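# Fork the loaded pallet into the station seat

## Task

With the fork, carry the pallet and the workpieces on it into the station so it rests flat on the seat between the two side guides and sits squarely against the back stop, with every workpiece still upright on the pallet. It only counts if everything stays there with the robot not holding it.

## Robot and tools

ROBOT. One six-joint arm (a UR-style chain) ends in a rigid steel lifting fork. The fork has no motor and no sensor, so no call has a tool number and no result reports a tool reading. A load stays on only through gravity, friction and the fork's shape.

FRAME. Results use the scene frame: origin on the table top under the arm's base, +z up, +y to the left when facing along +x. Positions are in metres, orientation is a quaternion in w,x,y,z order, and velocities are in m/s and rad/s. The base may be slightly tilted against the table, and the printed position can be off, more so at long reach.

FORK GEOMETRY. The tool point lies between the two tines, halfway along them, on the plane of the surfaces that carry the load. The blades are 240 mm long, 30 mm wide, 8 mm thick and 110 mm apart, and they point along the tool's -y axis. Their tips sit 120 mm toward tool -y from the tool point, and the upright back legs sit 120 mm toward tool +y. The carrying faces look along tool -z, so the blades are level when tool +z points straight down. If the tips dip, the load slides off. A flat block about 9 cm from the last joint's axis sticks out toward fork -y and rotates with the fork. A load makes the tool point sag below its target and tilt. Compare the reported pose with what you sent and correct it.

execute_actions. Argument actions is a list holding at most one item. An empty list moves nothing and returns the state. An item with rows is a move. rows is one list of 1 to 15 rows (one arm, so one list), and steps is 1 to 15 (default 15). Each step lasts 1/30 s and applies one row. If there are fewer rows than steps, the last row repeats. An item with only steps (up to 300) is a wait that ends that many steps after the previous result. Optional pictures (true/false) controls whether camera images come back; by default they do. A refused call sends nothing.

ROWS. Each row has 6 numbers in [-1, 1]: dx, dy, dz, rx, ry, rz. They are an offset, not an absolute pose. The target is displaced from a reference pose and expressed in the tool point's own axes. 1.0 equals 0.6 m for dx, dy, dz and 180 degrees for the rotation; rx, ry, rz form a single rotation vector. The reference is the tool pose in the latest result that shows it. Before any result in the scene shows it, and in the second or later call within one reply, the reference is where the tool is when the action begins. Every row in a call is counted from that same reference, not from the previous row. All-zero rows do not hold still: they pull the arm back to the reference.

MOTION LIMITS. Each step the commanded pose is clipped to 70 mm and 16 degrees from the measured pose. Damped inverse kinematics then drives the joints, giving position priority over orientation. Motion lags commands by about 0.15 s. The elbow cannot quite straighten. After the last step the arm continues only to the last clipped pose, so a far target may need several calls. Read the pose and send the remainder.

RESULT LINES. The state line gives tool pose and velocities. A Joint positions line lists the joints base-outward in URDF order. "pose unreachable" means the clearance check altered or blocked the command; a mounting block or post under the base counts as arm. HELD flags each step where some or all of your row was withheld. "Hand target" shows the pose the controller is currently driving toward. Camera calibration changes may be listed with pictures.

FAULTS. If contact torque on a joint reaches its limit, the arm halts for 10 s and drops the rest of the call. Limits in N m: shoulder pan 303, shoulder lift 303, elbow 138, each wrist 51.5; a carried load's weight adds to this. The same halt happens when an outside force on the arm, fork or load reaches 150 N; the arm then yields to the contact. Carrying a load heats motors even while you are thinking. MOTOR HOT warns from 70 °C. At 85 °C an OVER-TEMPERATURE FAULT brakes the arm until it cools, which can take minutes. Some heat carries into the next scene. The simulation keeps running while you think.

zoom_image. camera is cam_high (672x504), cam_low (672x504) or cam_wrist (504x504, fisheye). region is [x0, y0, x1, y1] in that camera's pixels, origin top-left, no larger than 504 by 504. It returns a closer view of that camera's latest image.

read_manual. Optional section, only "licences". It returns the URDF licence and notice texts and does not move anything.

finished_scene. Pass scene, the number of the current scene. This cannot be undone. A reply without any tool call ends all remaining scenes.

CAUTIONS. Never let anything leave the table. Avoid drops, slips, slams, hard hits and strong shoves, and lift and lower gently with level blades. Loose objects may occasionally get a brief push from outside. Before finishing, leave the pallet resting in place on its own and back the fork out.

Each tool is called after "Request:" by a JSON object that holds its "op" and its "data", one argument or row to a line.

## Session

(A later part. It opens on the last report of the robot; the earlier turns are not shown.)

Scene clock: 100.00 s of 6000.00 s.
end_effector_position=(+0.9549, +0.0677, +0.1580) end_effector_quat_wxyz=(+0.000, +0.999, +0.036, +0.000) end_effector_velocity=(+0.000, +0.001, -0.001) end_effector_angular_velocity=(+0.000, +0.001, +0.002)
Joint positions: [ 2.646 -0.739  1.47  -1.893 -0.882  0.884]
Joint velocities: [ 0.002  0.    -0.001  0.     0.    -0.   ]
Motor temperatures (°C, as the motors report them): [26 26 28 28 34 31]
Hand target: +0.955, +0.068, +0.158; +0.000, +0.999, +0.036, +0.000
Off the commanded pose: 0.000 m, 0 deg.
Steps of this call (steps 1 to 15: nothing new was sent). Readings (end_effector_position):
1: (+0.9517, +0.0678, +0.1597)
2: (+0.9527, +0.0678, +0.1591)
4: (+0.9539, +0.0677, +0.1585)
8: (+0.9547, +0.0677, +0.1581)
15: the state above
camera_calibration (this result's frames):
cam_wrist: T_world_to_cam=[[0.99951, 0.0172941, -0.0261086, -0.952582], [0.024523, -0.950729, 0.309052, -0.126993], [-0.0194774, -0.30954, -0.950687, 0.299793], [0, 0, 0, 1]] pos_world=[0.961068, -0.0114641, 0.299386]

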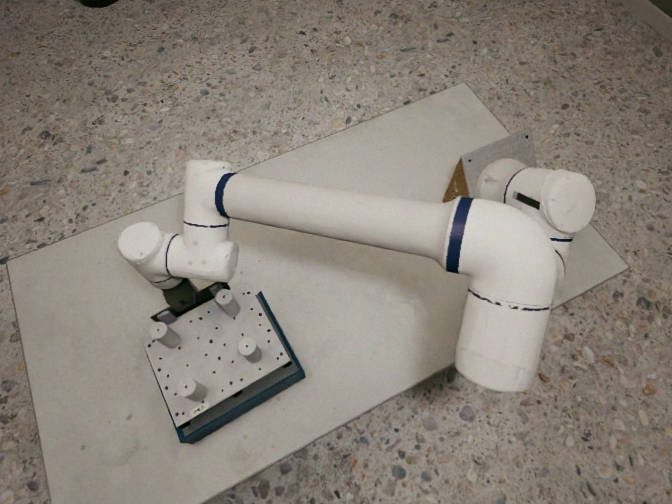

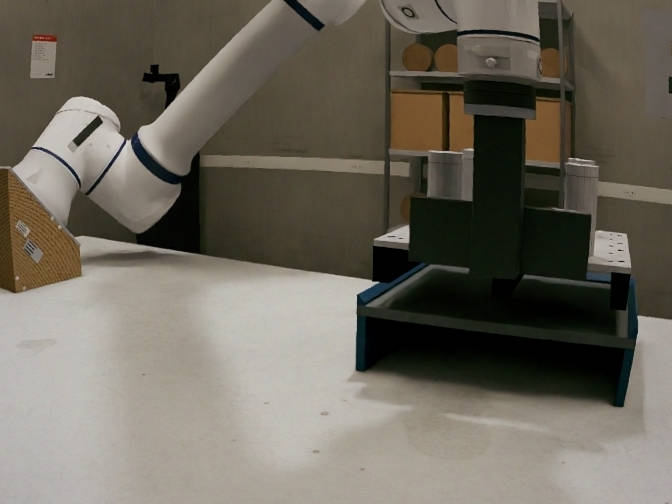

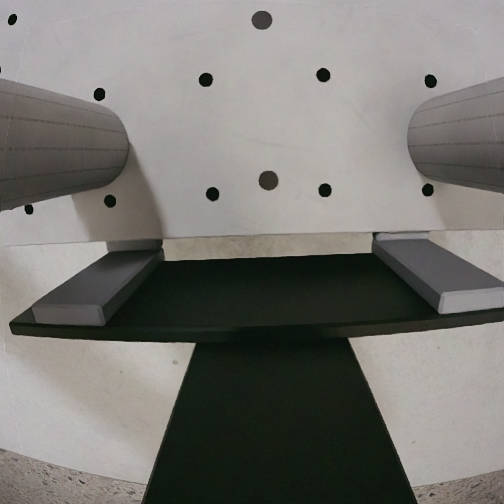

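Request:
{"op": "execute_actions", "data": {
  "actions": [
    {"rows":[[0,0,0.002,0,0,0],[-0.001,0,0.004,0,0,0.001],[-0.001,0,0.006,0,0,0.001],[-0.002,0,0.008,0,0,0.002],[-0.002,0,0.01,0,0,0.002],[-0.003,0,0.012,0,0,0.002],[-0.003,0,0.014,0,0,0.002],[-0.003,0,0.016,0,0,0.002],[-0.003,0,0.018,0,0,0.002]]}
  ]
}}

Request:
{"op": "zoom_image", "data": {
  "camera": "cam_high",
  "region": [140, 280, 308, 448]
}}

Request:
{"op": "zoom_image", "data": {
  "camera": "cam_low",
  "region": [340, 200, 660, 380]
}}

Scene clock: 112.70 s of 6000.00 s.
end_effector_position=(+0.9532, +0.0676, +0.1476) end_effector_quat_wxyz=(+0.000, +0.999, +0.033, +0.000) end_effector_velocity=(-0.001, +0.001, -0.006) end_effector_angular_velocity=(-0.000, +0.001, -0.000)
Joint positions: [ 2.651 -0.736  1.483 -1.913 -0.879  0.897]
Joint velocities: [ 0.004  0.002  0.004 -0.009  0.001  0.004]
Motor temperatures (°C, as the motors report them): [26 26 28 28 34 31]
Hand target: +0.953, +0.068, +0.147; +0.000, +0.999, +0.033, +0.000
Off the commanded pose: 0.000 m, 0 deg.
Steps of this call (steps 1 to 90: nothing new was sent; then 9.20 s passed at rest; steps 91 to 105: all 15 steps of this action). Readings (end_effector_position):
91: (+0.9549, +0.0677, +0.1580)
92: (+0.9551, +0.0677, +0.1578)
94: (+0.9548, +0.0678, +0.1564)
98: (+0.9536, +0.0676, +0.1521)
105: the state above
camera_calibration (this result's frames):
cam_wrist: T_world_to_cam=[[0.999597, 0.0111215, -0.0260989, -0.950789], [0.0186489, -0.950856, 0.309072, -0.118262], [-0.0213789, -0.309434, -0.95068, 0.291648], [0, 0, 0, 1]] pos_world=[0.958847, -0.0116305, 0.289001]

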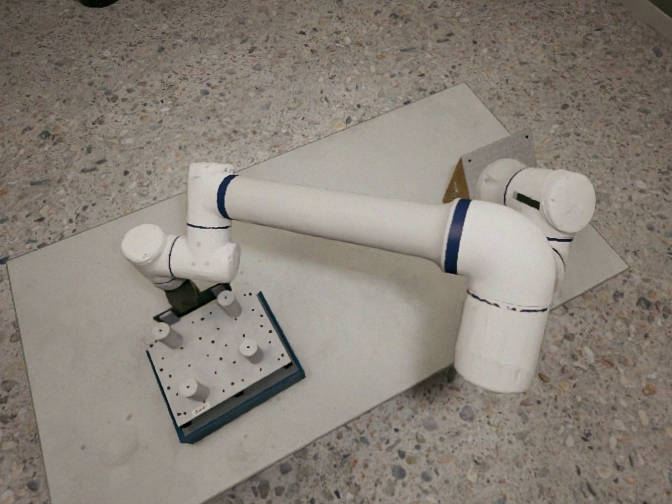

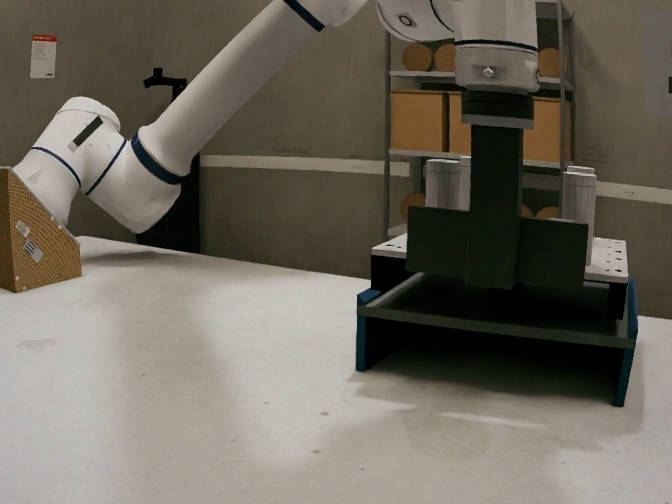

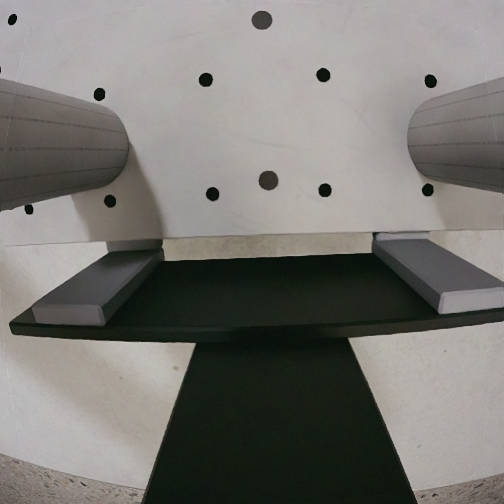

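Region (140, 280, 308, 448) of cam_high's 672x504 image, scaled by 3.000, with more detail than that image has.

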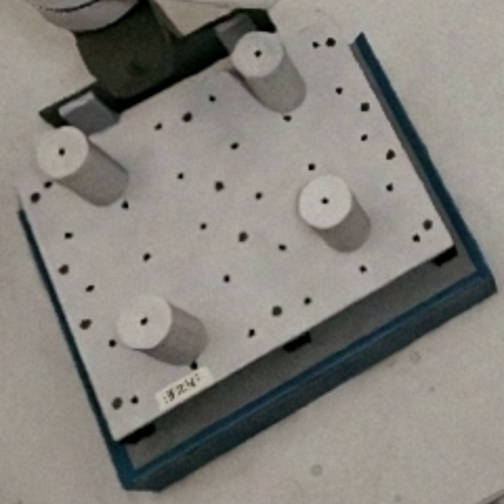

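Region (340, 200, 660, 380) of cam_low's 672x504 image, scaled by 1.575, with more detail than that image has; it fills the top 284 rows of this view, and the rest is white.

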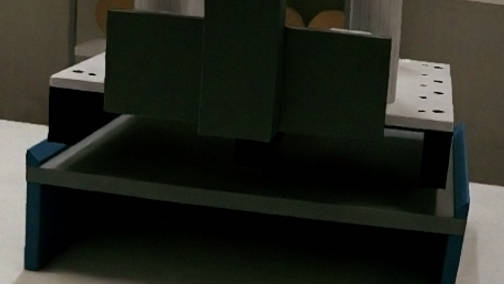

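Request:
{"op": "execute_actions", "data": {
  "actions": [
    {"rows":[[0.002,0,0,0,0,0],[0.004,0,0.001,0,0,0],[0.004,0,0.002,0,0,0],[0.004,0,0.004,0,0,0],[0.004,0,0.006,0,0,0],[0.004,0,0.008,0,0,0],[0.004,0,0.01,0,0,0],[0.004,0,0.012,0,0,0],[0.004,0,0.014,0,0,0],[0.004,0,0.016,0,0,0],[0.004,0,0.018,0,0,0],[0.004,0,0.02,0,0,0],[0.004,0,0.022,0,0,0],[0.004,0,0.024,0,0,0],[0.004,0,0.026,0,0,0]]}
  ],
  "pictures": false
}}

Request:
{"op": "execute_actions", "data": {
  "actions": [
    {"rows":[[0,0,0.008,0,0,0],[0,0,0.01,0,0,0],[0,0,0.012,0,0,0],[0,0,0.014,0,0,0],[0,0,0.016,0,0,0],[0,0,0.018,0,0,0],[0,0,0.02,0,0,0]]}
  ]
}}

Request:
{"op": "zoom_image", "data": {
  "camera": "cam_high",
  "region": [140, 280, 308, 448]
}}

Request:
{"op": "zoom_image", "data": {
  "camera": "cam_low",
  "region": [340, 200, 660, 380]
}}

Scene clock: 124.57 s of 6000.00 s.
end_effector_position=(+0.9556, +0.0677, +0.1358) end_effector_quat_wxyz=(+0.000, +0.999, +0.033, +0.000) end_effector_velocity=(-0.001, -0.000, -0.036) end_effector_angular_velocity=(+0.000, +0.001, -0.000)
Joint positions: [ 2.66  -0.726  1.484 -1.93  -0.876  0.907]
Joint velocities: [ 0.023  0.022  0.02  -0.058  0.008  0.027]
Motor temperatures (°C, as the motors report them): [26 26 28 28 34 31]
Hand target: +0.956, +0.068, +0.132; +0.000, +0.999, +0.033, +0.000
Off the commanded pose: 0.004 m, 0 deg.
Steps of this call (steps 1 to 90: nothing new was sent; then 8.37 s passed at rest; steps 91 to 105: all 15 steps of this action). Readings (end_effector_position):
91: (+0.9531, +0.0676, +0.1472)
92: (+0.9534, +0.0675, +0.1471)
94: (+0.9546, +0.0677, +0.1469)
98: (+0.9555, +0.0678, +0.1439)
105: the state above

Scene clock: 125.07 s of 6000.00 s.
end_effector_position=(+0.9556, +0.0677, +0.1242) end_effector_quat_wxyz=(+0.000, +0.999, +0.033, +0.000) end_effector_velocity=(+0.000, -0.000, -0.003) end_effector_angular_velocity=(-0.001, +0.000, +0.001)
Joint positions: [ 2.668 -0.718  1.49  -1.949 -0.873  0.916]
Joint velocities: [ 0.002  0.002  0.001 -0.005  0.     0.002]
Motor temperatures (°C, as the motors report them): [26 26 28 28 34 31]
Hand target: +0.956, +0.068, +0.124; +0.000, +0.999, +0.033, +0.000
Off the commanded pose: 0.000 m, 0 deg.
Steps of this call (steps 1 to 15: all 15 steps of this action). Readings (end_effector_position):
1: (+0.9556, +0.0677, +0.1346)
2: (+0.9556, +0.0677, +0.1335)
4: (+0.9556, +0.0677, +0.1312)
8: (+0.9556, +0.0677, +0.1265)
15: the state above
camera_calibration (this result's frames):
cam_wrist: T_world_to_cam=[[0.9996, 0.0111723, -0.0259875, -0.953869], [0.0186642, -0.950834, 0.309139, -0.11098], [-0.021256, -0.3095, -0.950662, 0.269373], [0, 0, 0, 1]] pos_world=[0.961285, -0.0114958, 0.265602]

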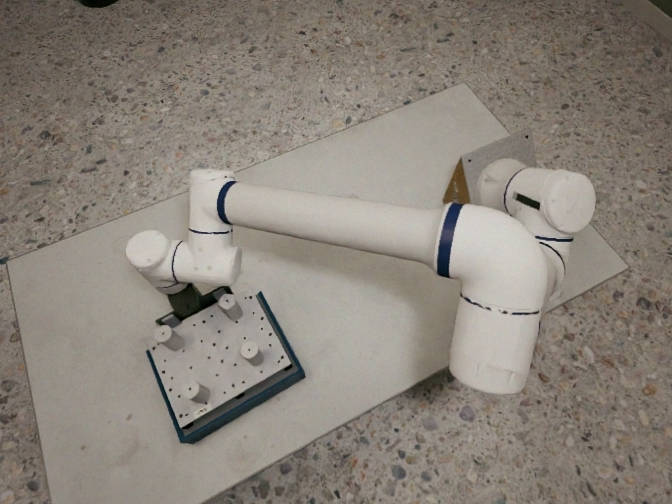

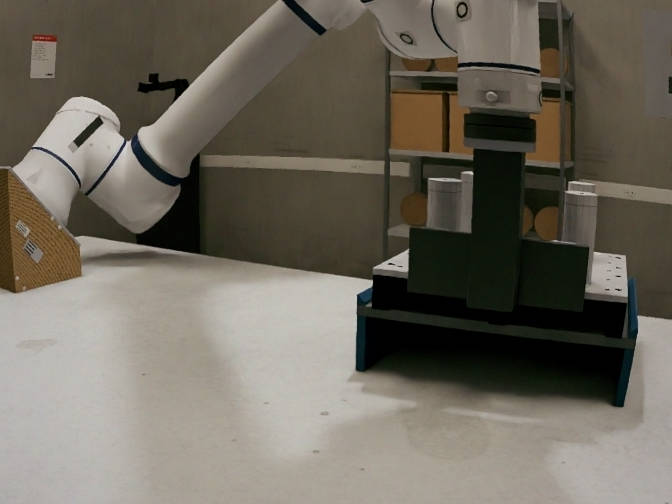

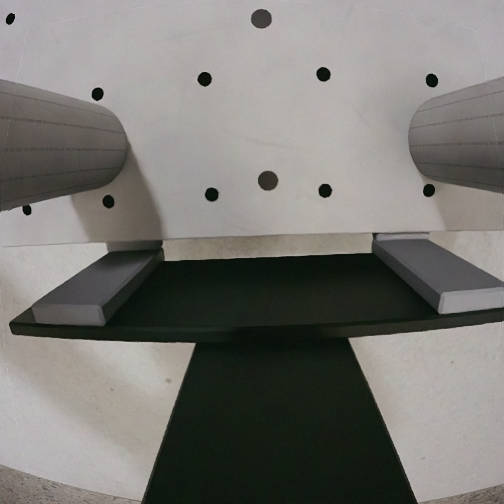

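Region (140, 280, 308, 448) of cam_high's 672x504 image, scaled by 3.000, with more detail than that image has.

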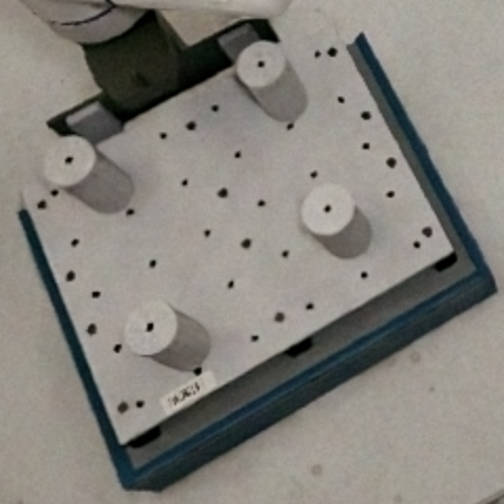

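Region (340, 200, 660, 380) of cam_low's 672x504 image, scaled by 1.575, with more detail than that image has; it fills the top 284 rows of this view, and the rest is white.

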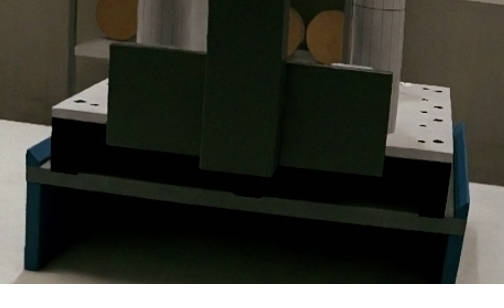

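Request:
{"op": "execute_actions", "data": {
  "actions": [
    {"rows":[[0,0,0.004,0,0,0],[0,0,0.008,0,0,0],[0,0,0.012,0,0,0.001],[0,-0.002,0.015,0,0,0.002],[0,-0.004,0.015,0,0,0.003],[0,-0.006,0.015,0,0,0.003],[0,-0.008,0.015,0,0,0.003],[0,-0.01,0.015,0,0,0.003],[0,-0.012,0.015,0,0,0.003],[0,-0.014,0.015,0,0,0.003],[0,-0.016,0.015,0,0,0.003],[0,-0.018,0.015,0,0,0.003],[0,-0.02,0.015,0,0,0.003],[0,-0.022,0.015,0,0,0.003],[0,-0.024,0.015,0,0,0.003]]}
  ],
  "pictures": false
}}

Request:
{"op": "execute_actions", "data": {
  "actions": [
    {"steps":15}
  ]
}}

Request:
{"op": "zoom_image", "data": {
  "camera": "cam_high",
  "region": [160, 340, 308, 448]
}}

Scene clock: 133.40 s of 6000.00 s.
end_effector_position=(+0.9549, +0.0780, +0.1153) end_effector_quat_wxyz=(+0.000, +1.000, +0.028, +0.000) end_effector_velocity=(-0.002, +0.038, -0.001) end_effector_angular_velocity=(+0.002, -0.001, +0.000)
Joint positions: [ 2.68  -0.725  1.504 -1.966 -0.869  0.94 ]
Joint velocities: [ 0.024 -0.038  0.024 -0.004  0.011  0.029]
Motor temperatures (°C, as the motors report them): [26 26 28 28 34 31]
Hand target: +0.955, +0.082, +0.115; +0.000, +1.000, +0.028, +0.000
Off the commanded pose: 0.004 m, 0 deg.
Steps of this call (steps 1 to 90: nothing new was sent; then 4.83 s passed at rest; steps 91 to 105: all 15 steps of this action). Readings (end_effector_position):
91: (+0.9556, +0.0677, +0.1238)
92: (+0.9557, +0.0677, +0.1233)
94: (+0.9556, +0.0678, +0.1206)
98: (+0.9554, +0.0702, +0.1161)
105: the state above

Scene clock: 133.90 s of 6000.00 s.
end_effector_position=(+0.9547, +0.0820, +0.1152) end_effector_quat_wxyz=(+0.000, +1.000, +0.028, +0.000) end_effector_velocity=(-0.000, +0.000, -0.000) end_effector_angular_velocity=(+0.000, +0.000, +0.000)
Joint positions: [ 2.682 -0.729  1.507 -1.967 -0.868  0.943]
Joint velocities: [ 0. -0.  0.  0.  0. -0.]
Motor temperatures (°C, as the motors report them): [26 26 28 28 34 31]
Hand target: +0.955, +0.082, +0.115; +0.000, +1.000, +0.028, +0.000
Off the commanded pose: 0.000 m, 0 deg.
Steps of this call (steps 1 to 15: nothing new was sent). Readings (end_effector_position):
1: (+0.9549, +0.0793, +0.1153)
2: (+0.9549, +0.0802, +0.1152)
4: (+0.9548, +0.0812, +0.1152)
8: (+0.9547, +0.0818, +0.1152)
15: the state above
camera_calibration (this result's frames):
cam_wrist: T_world_to_cam=[[0.99966, 0.00175651, -0.0260155, -0.95262], [0.00971667, -0.95096, 0.309162, -0.0860319], [-0.0241966, -0.30931, -0.950654, 0.267994], [0, 0, 0, 1]] pos_world=[0.959616, 0.00275345, 0.256584]

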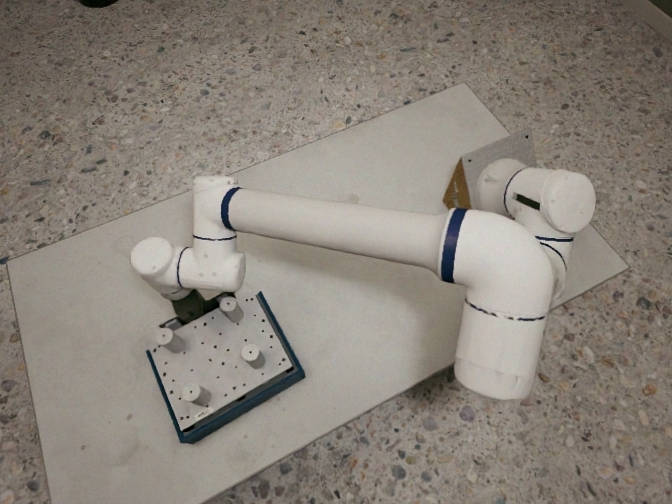

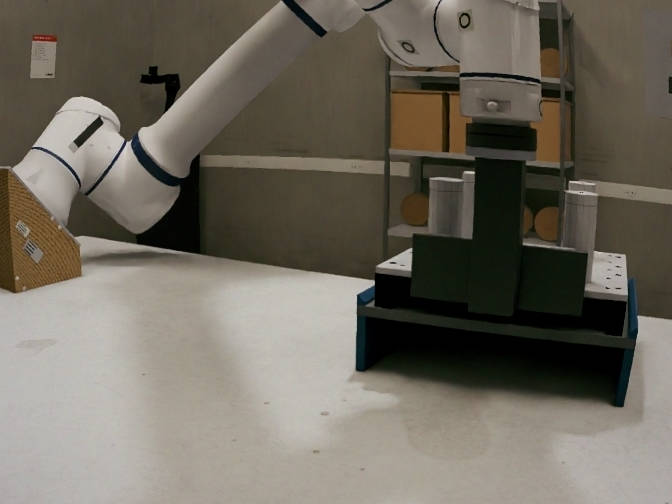

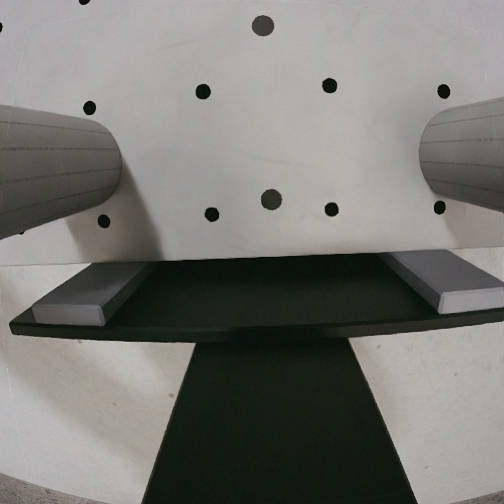

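Region (160, 340, 308, 448) of cam_high's 672x504 image, scaled by 3.405, with more detail than that image has; it fills the top 368 rows of this view, and the rest is white.

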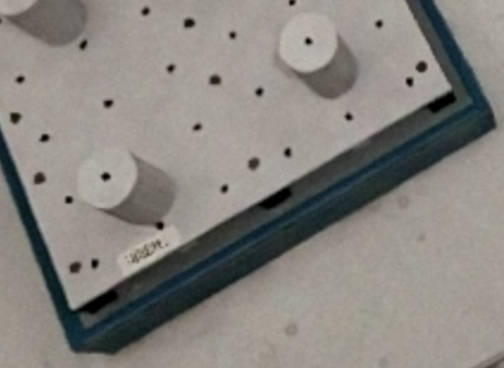

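Request:
{"op": "execute_actions", "data": {
  "actions": [
    {"rows":[[0,0,0,0,0,0.001],[0,0,0,0,0,0.002],[0,-0.001,0,0,0,0.003],[0,-0.002,0,0,0,0.004],[0,-0.003,0,0,0,0.004],[0,-0.004,0,0,0,0.004],[0,-0.005,0,0,0,0.004],[0,-0.006,0,0,0,0.004]]}
  ]
}}

Request:
{"op": "zoom_image", "data": {
  "camera": "cam_high",
  "region": [160, 400, 230, 448]
}}

Request:
{"op": "zoom_image", "data": {
  "camera": "cam_high",
  "region": [240, 350, 310, 398]
}}

Scene clock: 141.77 s of 6000.00 s.
end_effector_position=(+0.9545, +0.0855, +0.1151) end_effector_quat_wxyz=(+0.000, +1.000, +0.022, +0.000) end_effector_velocity=(+0.000, +0.002, +0.000) end_effector_angular_velocity=(-0.000, -0.001, -0.000)
Joint positions: [ 2.683 -0.735  1.514 -1.969 -0.867  0.957]
Joint velocities: [ 0.001 -0.002  0.001 -0.001  0.001  0.002]
Motor temperatures (°C, as the motors report them): [26 26 28 28 34 31]
Hand target: +0.955, +0.086, +0.115; +0.000, +1.000, +0.022, +0.000
Off the commanded pose: 0.000 m, 0 deg.
Steps of this call (steps 1 to 90: nothing new was sent; then 4.37 s passed at rest; steps 91 to 105: all 15 steps of this action). Readings (end_effector_position):
91: (+0.9547, +0.0820, +0.1152)
92: (+0.9547, +0.0821, +0.1151)
94: (+0.9547, +0.0824, +0.1150)
98: (+0.9545, +0.0838, +0.1151)
105: the state above
camera_calibration (this result's frames):
cam_wrist: T_world_to_cam=[[0.999604, -0.0107079, -0.0260403, -0.951302], [-0.00213391, -0.951012, 0.309146, -0.0714196], [-0.0280749, -0.308968, -0.950658, 0.272711], [0, 0, 0, 1]] pos_world=[0.958429, 0.00615167, 0.256562]

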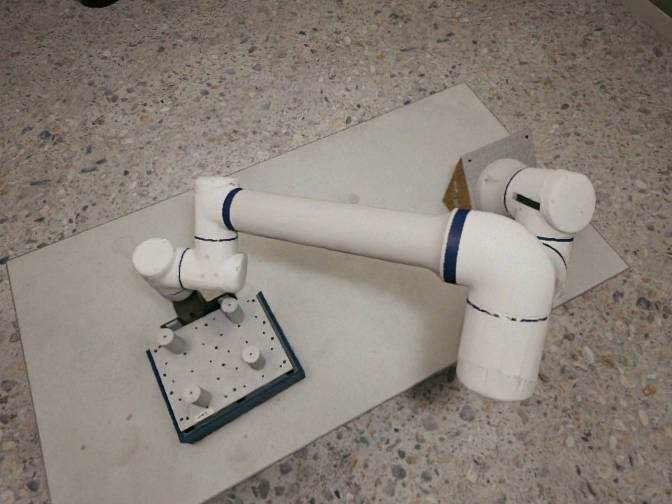

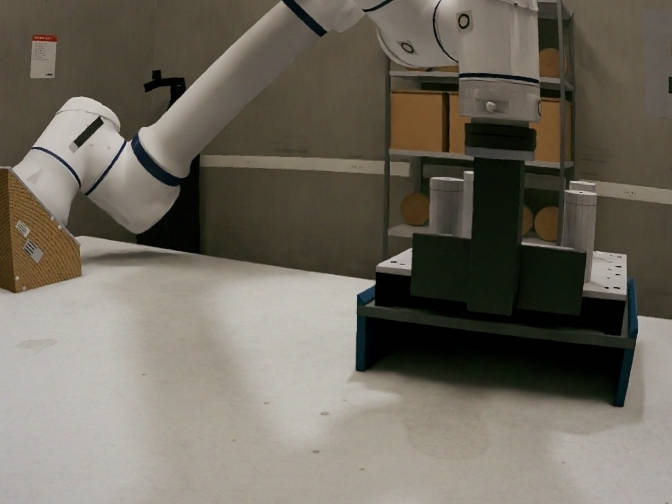

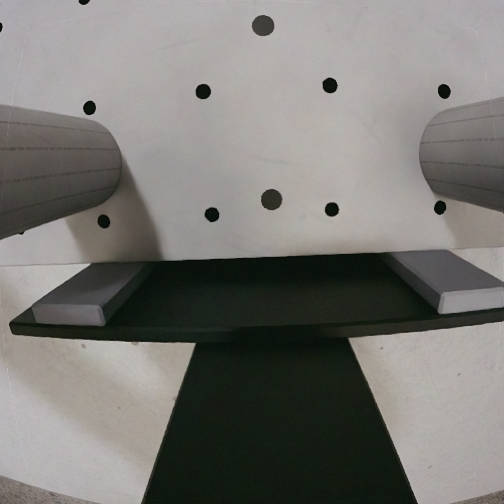

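Region (160, 400, 230, 448) of cam_high's 672x504 image, scaled by 7.200, with more detail than that image has; it fills the top 346 rows of this view, and the rest is white.

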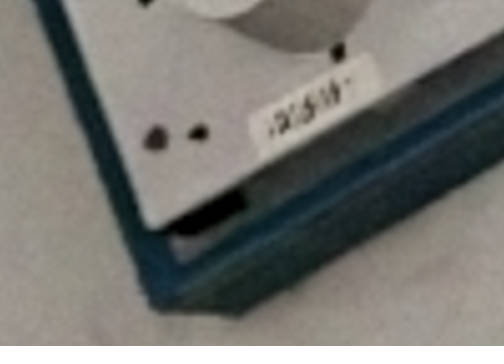

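Region (240, 350, 310, 398) of cam_high's 672x504 image, scaled by 7.200, with more detail than that image has; it fills the top 346 rows of this view, and the rest is white.

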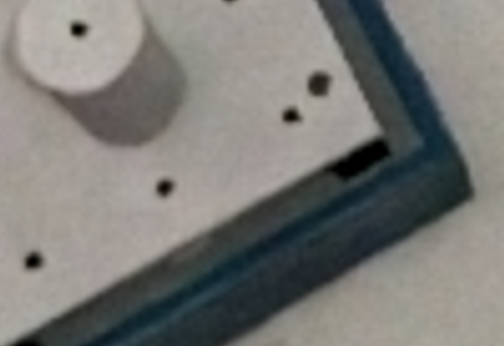

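Request:
{"op": "execute_actions", "data": {
  "actions": [
    {"rows":[[0,-0.0005,0,0,0,0],[0,-0.001,0,0,0,0],[0,-0.0015,0,0,0,0],[0,-0.002,0,0,0,0],[0,-0.0025,0,0,0,0],[0,-0.003,0,0,0,0],[0,-0.0035,0,0,0,0],[0,-0.004,0,0,0,0]]}
  ]
}}

Request:
{"op": "zoom_image", "data": {
  "camera": "cam_high",
  "region": [160, 400, 230, 448]
}}

Request:
{"op": "zoom_image", "data": {
  "camera": "cam_high",
  "region": [240, 350, 310, 398]
}}

Scene clock: 148.67 s of 6000.00 s.
end_effector_position=(+0.9544, +0.0878, +0.1151) end_effector_quat_wxyz=(+0.000, +1.000, +0.022, +0.000) end_effector_velocity=(+0.000, +0.001, +0.000) end_effector_angular_velocity=(-0.000, -0.001, +0.000)
Joint positions: [ 2.685 -0.737  1.515 -1.969 -0.867  0.959]
Joint velocities: [ 0.    -0.001  0.001 -0.001  0.     0.001]
Motor temperatures (°C, as the motors report them): [26 26 28 28 34 31]
Hand target: +0.954, +0.088, +0.115; +0.000, +1.000, +0.022, +0.000
Off the commanded pose: 0.000 m, 0 deg.
Steps of this call (steps 1 to 90: nothing new was sent; then 3.40 s passed at rest; steps 91 to 105: all 15 steps of this action). Readings (end_effector_position):
91: (+0.9545, +0.0856, +0.1152)
92: (+0.9545, +0.0856, +0.1152)
94: (+0.9545, +0.0859, +0.1152)
98: (+0.9545, +0.0870, +0.1152)
105: the state above
camera_calibration (this result's frames):
cam_wrist: T_world_to_cam=[[0.999603, -0.010711, -0.0260414, -0.951176], [-0.00213635, -0.95101, 0.309152, -0.069204], [-0.0280769, -0.308974, -0.950656, 0.273429], [0, 0, 0, 1]] pos_world=[0.958328, 0.00848074, 0.256561]

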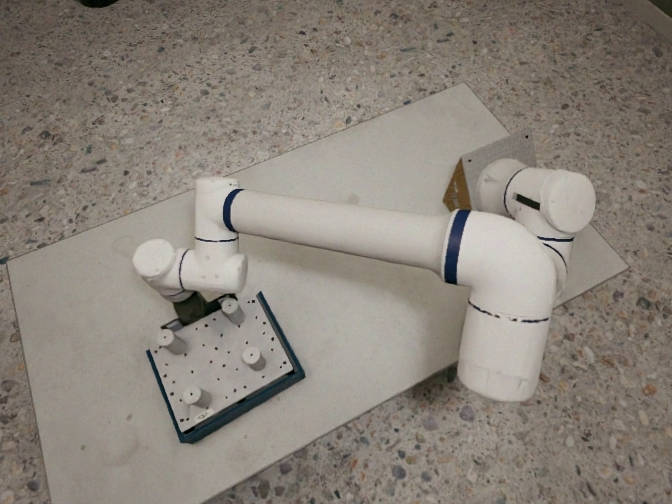

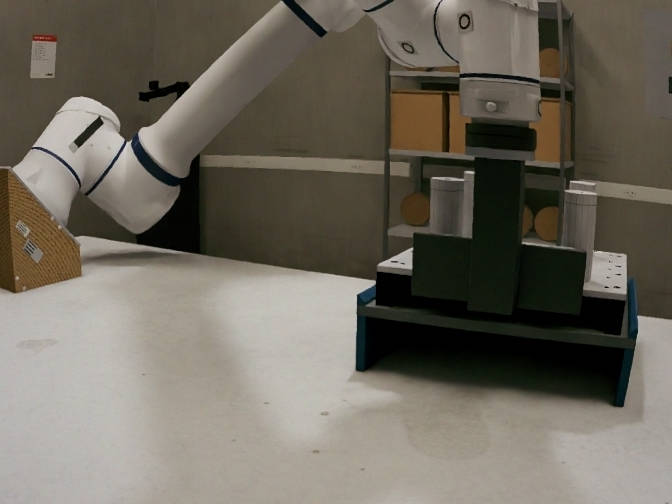

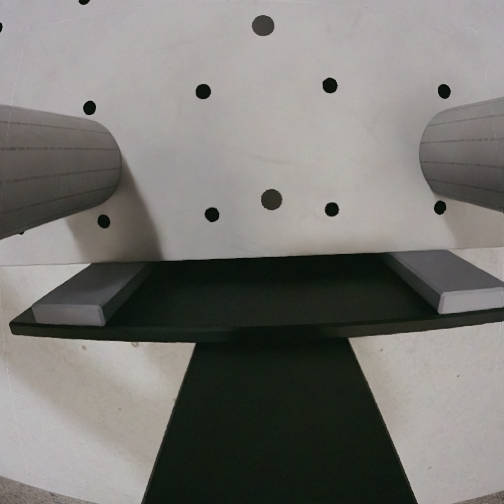

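Region (160, 400, 230, 448) of cam_high's 672x504 image, scaled by 7.200, with more detail than that image has; it fills the top 346 rows of this view, and the rest is white.

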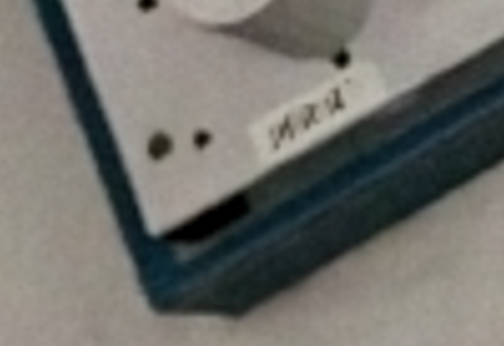

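Region (240, 350, 310, 398) of cam_high's 672x504 image, scaled by 7.200, with more detail than that image has; it fills the top 346 rows of this view, and the rest is white.

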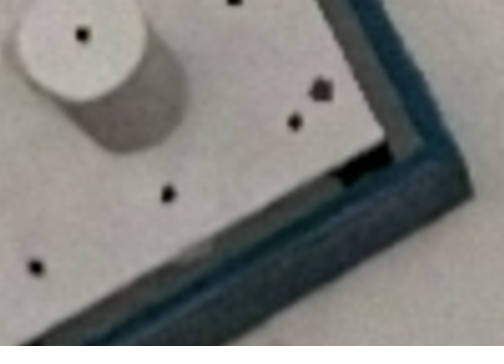

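Request:
{"op": "execute_actions", "data": {
  "actions": [
    {"rows":[[0,-0.0005,0,0,0,-0.0005],[0,-0.001,0,0,0,-0.001],[0,-0.0015,0,0,0,-0.0015],[0,-0.002,0,0,0,-0.002],[0,-0.0025,0,0,0,-0.002],[0,-0.003,0,0,0,-0.002]]}
  ]
}}

Request:
{"op": "zoom_image", "data": {
  "camera": "cam_high",
  "region": [160, 400, 230, 448]
}}

Request:
{"op": "zoom_image", "data": {
  "camera": "cam_high",
  "region": [240, 350, 310, 398]
}}

Scene clock: 155.77 s of 6000.00 s.
end_effector_position=(+0.9543, +0.0896, +0.1151) end_effector_quat_wxyz=(+0.000, +1.000, +0.025, +0.000) end_effector_velocity=(-0.000, +0.001, -0.000) end_effector_angular_velocity=(+0.001, +0.001, -0.000)
Joint positions: [ 2.686 -0.738  1.514 -1.968 -0.866  0.955]
Joint velocities: [ 0.001 -0.     0.     0.002  0.    -0.   ]
Motor temperatures (°C, as the motors report them): [26 26 28 28 34 31]
Hand target: +0.954, +0.090, +0.115; +0.000, +1.000, +0.025, +0.000
Off the commanded pose: 0.000 m, 0 deg.
Steps of this call (steps 1 to 90: nothing new was sent; then 3.60 s passed at rest; steps 91 to 105: all 15 steps of this action). Readings (end_effector_position):
91: (+0.9544, +0.0879, +0.1151)
92: (+0.9544, +0.0879, +0.1151)
94: (+0.9543, +0.0882, +0.1151)
98: (+0.9543, +0.0892, +0.1151)
105: the state above
camera_calibration (this result's frames):
cam_wrist: T_world_to_cam=[[0.99965, -0.00449877, -0.0260573, -0.951673], [0.00377875, -0.951004, 0.309156, -0.0731675], [-0.0261715, -0.309146, -0.950654, 0.272157], [0, 0, 0, 1]] pos_world=[0.958739, 0.0102722, 0.256549]

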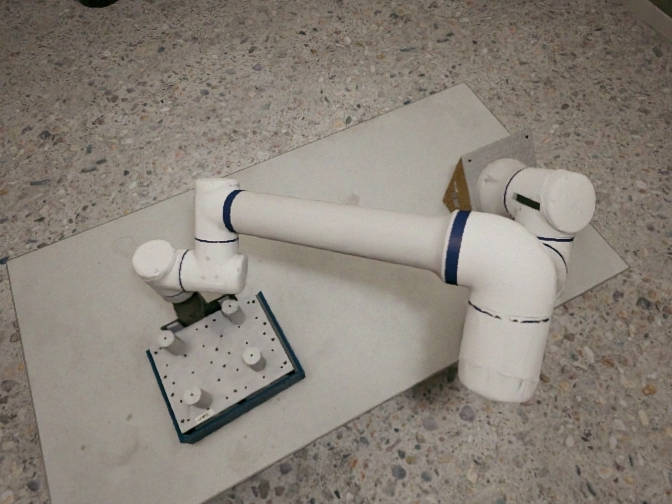

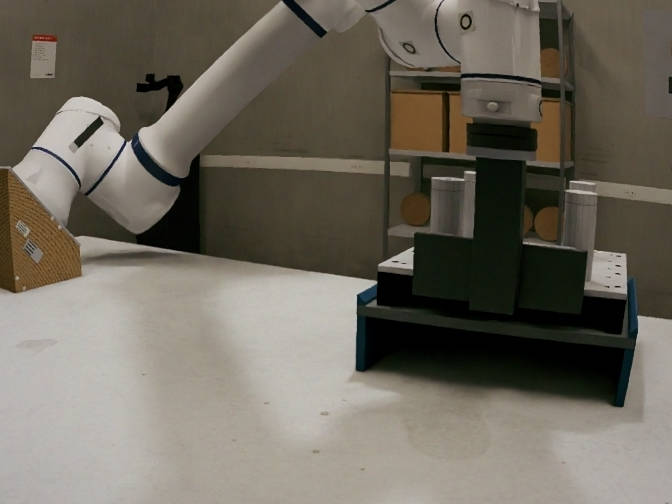

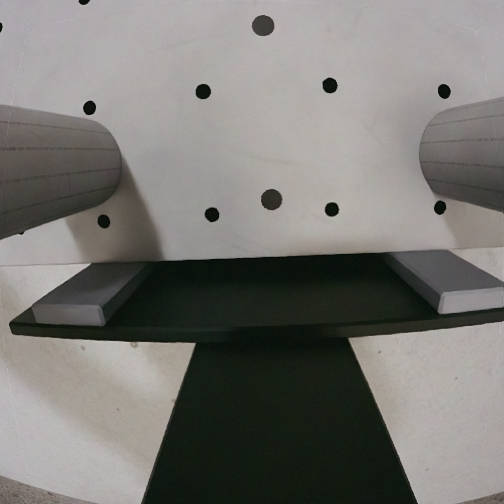

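Region (160, 400, 230, 448) of cam_high's 672x504 image, scaled by 7.200, with more detail than that image has; it fills the top 346 rows of this view, and the rest is white.

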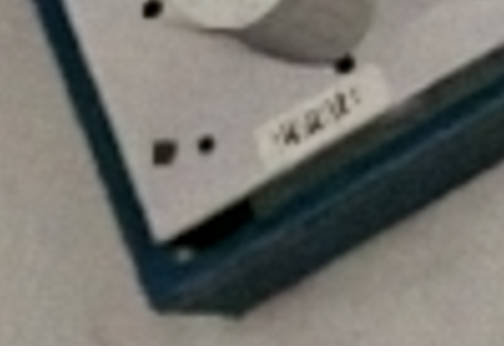

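Region (240, 350, 310, 398) of cam_high's 672x504 image, scaled by 7.200, with more detail than that image has; it fills the top 346 rows of this view, and the rest is white.

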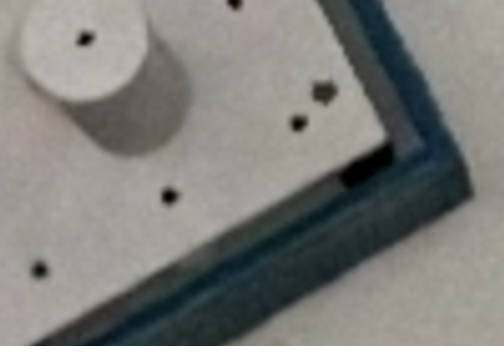

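About 2 mm may remain hidden; creep in 0.6 mm steps.

Request:
{"op": "execute_actions", "data": {
  "actions": [
    {"rows":[[0,-0.0004,0,0,0,0],[0,-0.0007,0,0,0,0],[0,-0.001,0,0,0,0]]}
  ],
  "pictures": false
}}

Scene clock: 161.87 s of 6000.00 s.
end_effector_position=(+0.9543, +0.0901, +0.1152) end_effector_quat_wxyz=(+0.000, +1.000, +0.025, +0.000) end_effector_velocity=(-0.001, +0.001, -0.001) end_effector_angular_velocity=(+0.001, +0.002, -0.000)
Joint positions: [ 2.687 -0.739  1.514 -1.968 -0.866  0.955]
Joint velocities: [ 0.001 -0.     0.002 -0.     0.     0.   ]
Motor temperatures (°C, as the motors report them): [26 26 28 28 34 31]
Hand target: +0.954, +0.090, +0.115; +0.000, +1.000, +0.025, +0.000
Off the commanded pose: 0.000 m, 0 deg.
Steps of this call (steps 1 to 90: nothing new was sent; then 2.60 s passed at rest; steps 91 to 105: all 15 steps of this action). Readings (end_effector_position):
91: (+0.9543, +0.0896, +0.1151)
92: (+0.9543, +0.0896, +0.1152)
94: (+0.9544, +0.0899, +0.1152)
98: (+0.9544, +0.0900, +0.1152)
105: the state above

Request:
{"op": "execute_actions", "data": {
  "actions": [
    {"rows":[[0,-0.0004,0,0,0,0],[0,-0.0007,0,0,0,0],[0,-0.001,0,0,0,0]]}
  ],
  "pictures": false
}}

Scene clock: 166.23 s of 6000.00 s.
end_effector_position=(+0.9543, +0.0906, +0.1152) end_effector_quat_wxyz=(+0.000, +1.000, +0.025, +0.000) end_effector_velocity=(+0.001, +0.001, +0.000) end_effector_angular_velocity=(-0.000, -0.001, +0.001)
Joint positions: [ 2.687 -0.739  1.514 -1.968 -0.866  0.956]
Joint velocities: [ 0.001 -0.    -0.001 -0.     0.     0.001]
Motor temperatures (°C, as the motors report them): [26 26 28 28 34 31]
Hand target: +0.954, +0.091, +0.115; +0.000, +1.000, +0.025, +0.000
Off the commanded pose: 0.000 m, 0 deg.
Steps of this call (steps 1 to 90: nothing new was sent; then 0.87 s passed at rest; steps 91 to 105: all 15 steps of this action). Readings (end_effector_position):
91: (+0.9543, +0.0902, +0.1151)
92: (+0.9543, +0.0902, +0.1151)
94: (+0.9543, +0.0904, +0.1151)
98: (+0.9543, +0.0905, +0.1152)
105: the state above

Request:
{"op": "execute_actions", "data": {
  "actions": [
    {"rows":[[0,-0.0004,0,0,0,0],[0,-0.0007,0,0,0,0],[0,-0.001,0,0,0,0]]}
  ]
}}

Request:
{"op": "zoom_image", "data": {
  "camera": "cam_high",
  "region": [160, 400, 230, 448]
}}

Request:
{"op": "zoom_image", "data": {
  "camera": "cam_high",
  "region": [240, 350, 310, 398]
}}

Scene clock: 170.80 s of 6000.00 s.
end_effector_position=(+0.9543, +0.0912, +0.1152) end_effector_quat_wxyz=(+0.000, +1.000, +0.025, +0.000) end_effector_velocity=(-0.000, +0.001, -0.001) end_effector_angular_velocity=(-0.000, +0.001, +0.001)
Joint positions: [ 2.687 -0.74   1.515 -1.969 -0.866  0.956]
Joint velocities: [ 0.001 -0.     0.001 -0.001  0.     0.   ]
Motor temperatures (°C, as the motors report them): [26 26 28 28 34 31]
Hand target: +0.954, +0.091, +0.115; +0.000, +1.000, +0.025, +0.000
Off the commanded pose: 0.000 m, 0 deg.
Steps of this call (steps 1 to 90: nothing new was sent; then 1.07 s passed at rest; steps 91 to 105: all 15 steps of this action). Readings (end_effector_position):
91: (+0.9543, +0.0907, +0.1152)
92: (+0.9543, +0.0908, +0.1152)
94: (+0.9543, +0.0909, +0.1152)
98: (+0.9543, +0.0911, +0.1152)
105: the state above
camera_calibration (this result's frames):
cam_wrist: T_world_to_cam=[[0.999652, -0.0045467, -0.0259925, -0.951594], [0.00371785, -0.950948, 0.309329, -0.0716464], [-0.0261239, -0.309318, -0.9506, 0.272671], [0, 0, 0, 1]] pos_world=[0.958652, 0.0118834, 0.256629]

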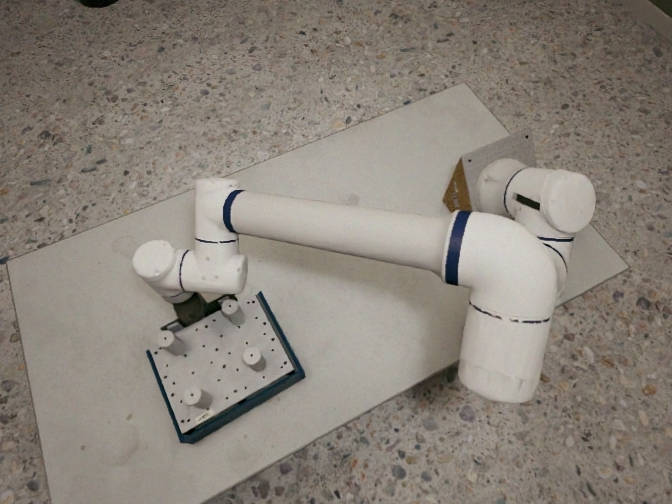

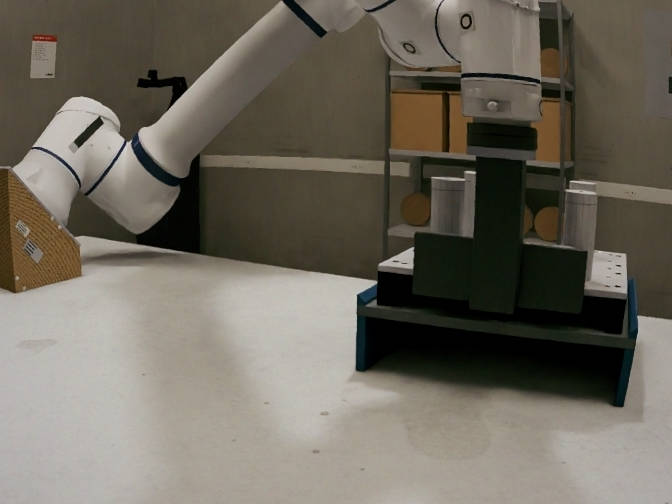

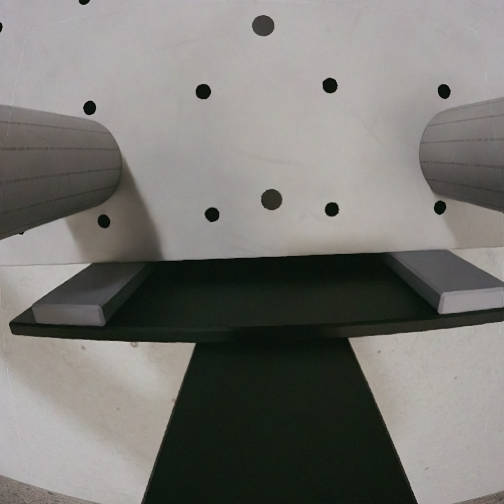

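Region (160, 400, 230, 448) of cam_high's 672x504 image, scaled by 7.200, with more detail than that image has; it fills the top 346 rows of this view, and the rest is white.

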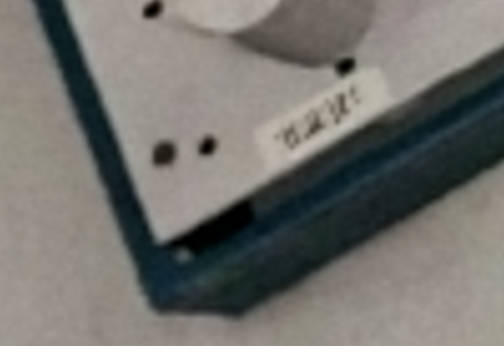

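Region (240, 350, 310, 398) of cam_high's 672x504 image, scaled by 7.200, with more detail than that image has; it fills the top 346 rows of this view, and the rest is white.

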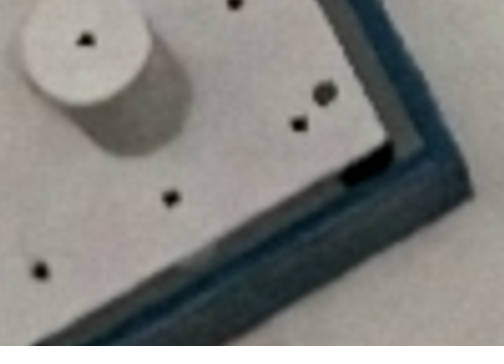

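It barely moved, so it's at the stop. Withdraw.

Request:
{"op": "execute_actions", "data": {
  "actions": [
    {"rows":[[0,0.005,0,0,0,0],[0,0.02,0,0,0,0],[0,0.04,0,0,0,0],[0,0.06,0,0,0,0],[0,0.08,0,0,0,0],[0,0.1,0,0,0,0],[0,0.12,0,0,0,0],[0,0.14,0,0,0,0],[0,0.16,0,0,0,0],[0,0.18,0,0,0,0],[0,0.2,0,0,0,0],[0,0.22,0,0,0,0],[0,0.24,0,0,0,0],[0,0.26,0,0,0,0],[0,0.28,0,0,0,0]]}
  ],
  "pictures": false
}}

Request:
{"op": "execute_actions", "data": {
  "actions": [
    {"rows":[[0,0.08,0,0,0,0],[0,0.1,0,0,0,0],[0,0.12,0,0,0,0],[0,0.14,0,0,0,0],[0,0.16,0,0,0,0],[0,0.18,0,0,0,0],[0,0.2,0,0,0,0],[0,0.22,0,0,0,0]]}
  ]
}}

Scene clock: 179.90 s of 6000.00 s.
end_effector_position=(+0.9586, -0.0366, +0.1157) end_effector_quat_wxyz=(+0.000, +1.000, +0.024, +0.001) end_effector_velocity=(+0.015, -0.350, +0.001) end_effector_angular_velocity=(-0.001, -0.004, -0.000)
Joint positions: [ 2.607 -0.605  1.425 -1.955 -0.897  0.862]
Joint velocities: [-0.209  0.393 -0.313  0.067 -0.087 -0.24 ]
Motor temperatures (°C, as the motors report them): [26 26 28 28 34 31]
Hand target: +0.960, -0.075, +0.116; +0.000, +1.000, +0.024, +0.001
Off the commanded pose: 0.040 m, 0 deg.
Steps of this call (steps 1 to 90: nothing new was sent; then 5.60 s passed at rest; steps 91 to 105: all 15 steps of this action). Readings (end_effector_position):
91: (+0.9542, +0.0912, +0.1152)
92: (+0.9542, +0.0907, +0.1151)
94: (+0.9547, +0.0832, +0.1150)
98: (+0.9556, +0.0443, +0.1153)
105: the state above

Scene clock: 180.40 s of 6000.00 s.
end_effector_position=(+0.9643, -0.1652, +0.1160) end_effector_quat_wxyz=(+0.000, +1.000, +0.024, +0.001) end_effector_velocity=(+0.008, -0.034, -0.001) end_effector_angular_velocity=(+0.002, +0.005, +0.003)
Joint positions: [ 2.534 -0.453  1.285 -1.917 -0.929  0.78 ]
Joint velocities: [-0.014  0.051 -0.064  0.029 -0.008 -0.022]
Motor temperatures (°C, as the motors report them): [26 26 28 28 34 31]
Hand target: +0.965, -0.168, +0.116; +0.000, +1.000, +0.024, +0.001
Off the commanded pose: 0.003 m, 0 deg.
Steps of this call (steps 1 to 15: all 15 steps of this action). Readings (end_effector_position):
1: (+0.9590, -0.0484, +0.1157)
2: (+0.9590, -0.0595, +0.1158)
4: (+0.9594, -0.0817, +0.1160)
8: (+0.9608, -0.1284, +0.1162)
15: the state above
camera_calibration (this result's frames):
cam_wrist: T_world_to_cam=[[0.999698, -0.00546862, -0.0239639, -0.963254], [0.00222122, -0.950848, 0.309649, -0.31426], [-0.0244794, -0.309608, -0.950549, 0.192724], [0, 0, 0, 1]] pos_world=[0.968379, -0.244413, 0.25742]

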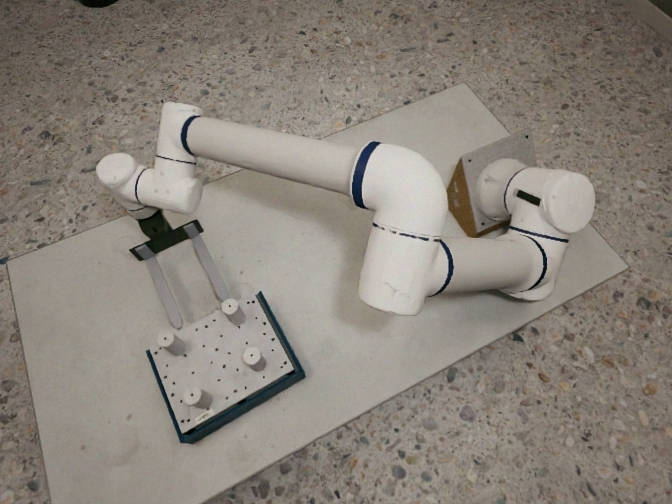

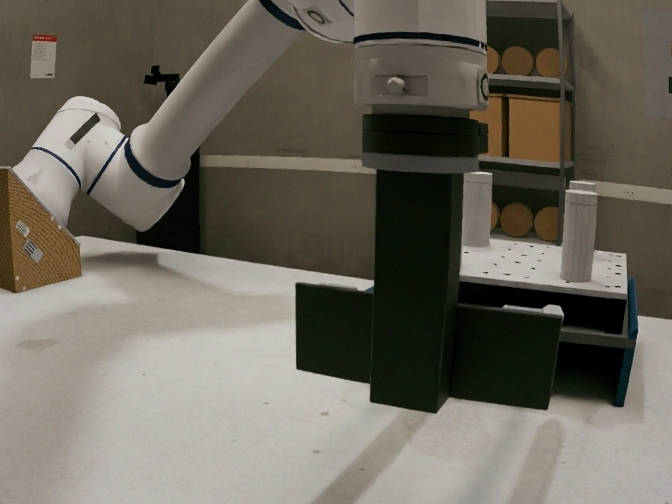

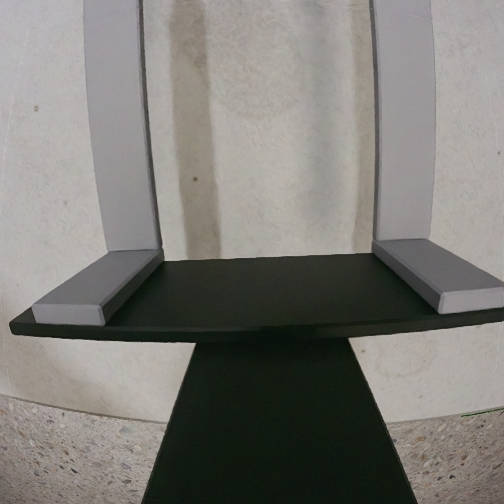

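Request:
{"op": "finished_scene", "data": {
  "scene": 2
}}

The scene is finished: the task was done.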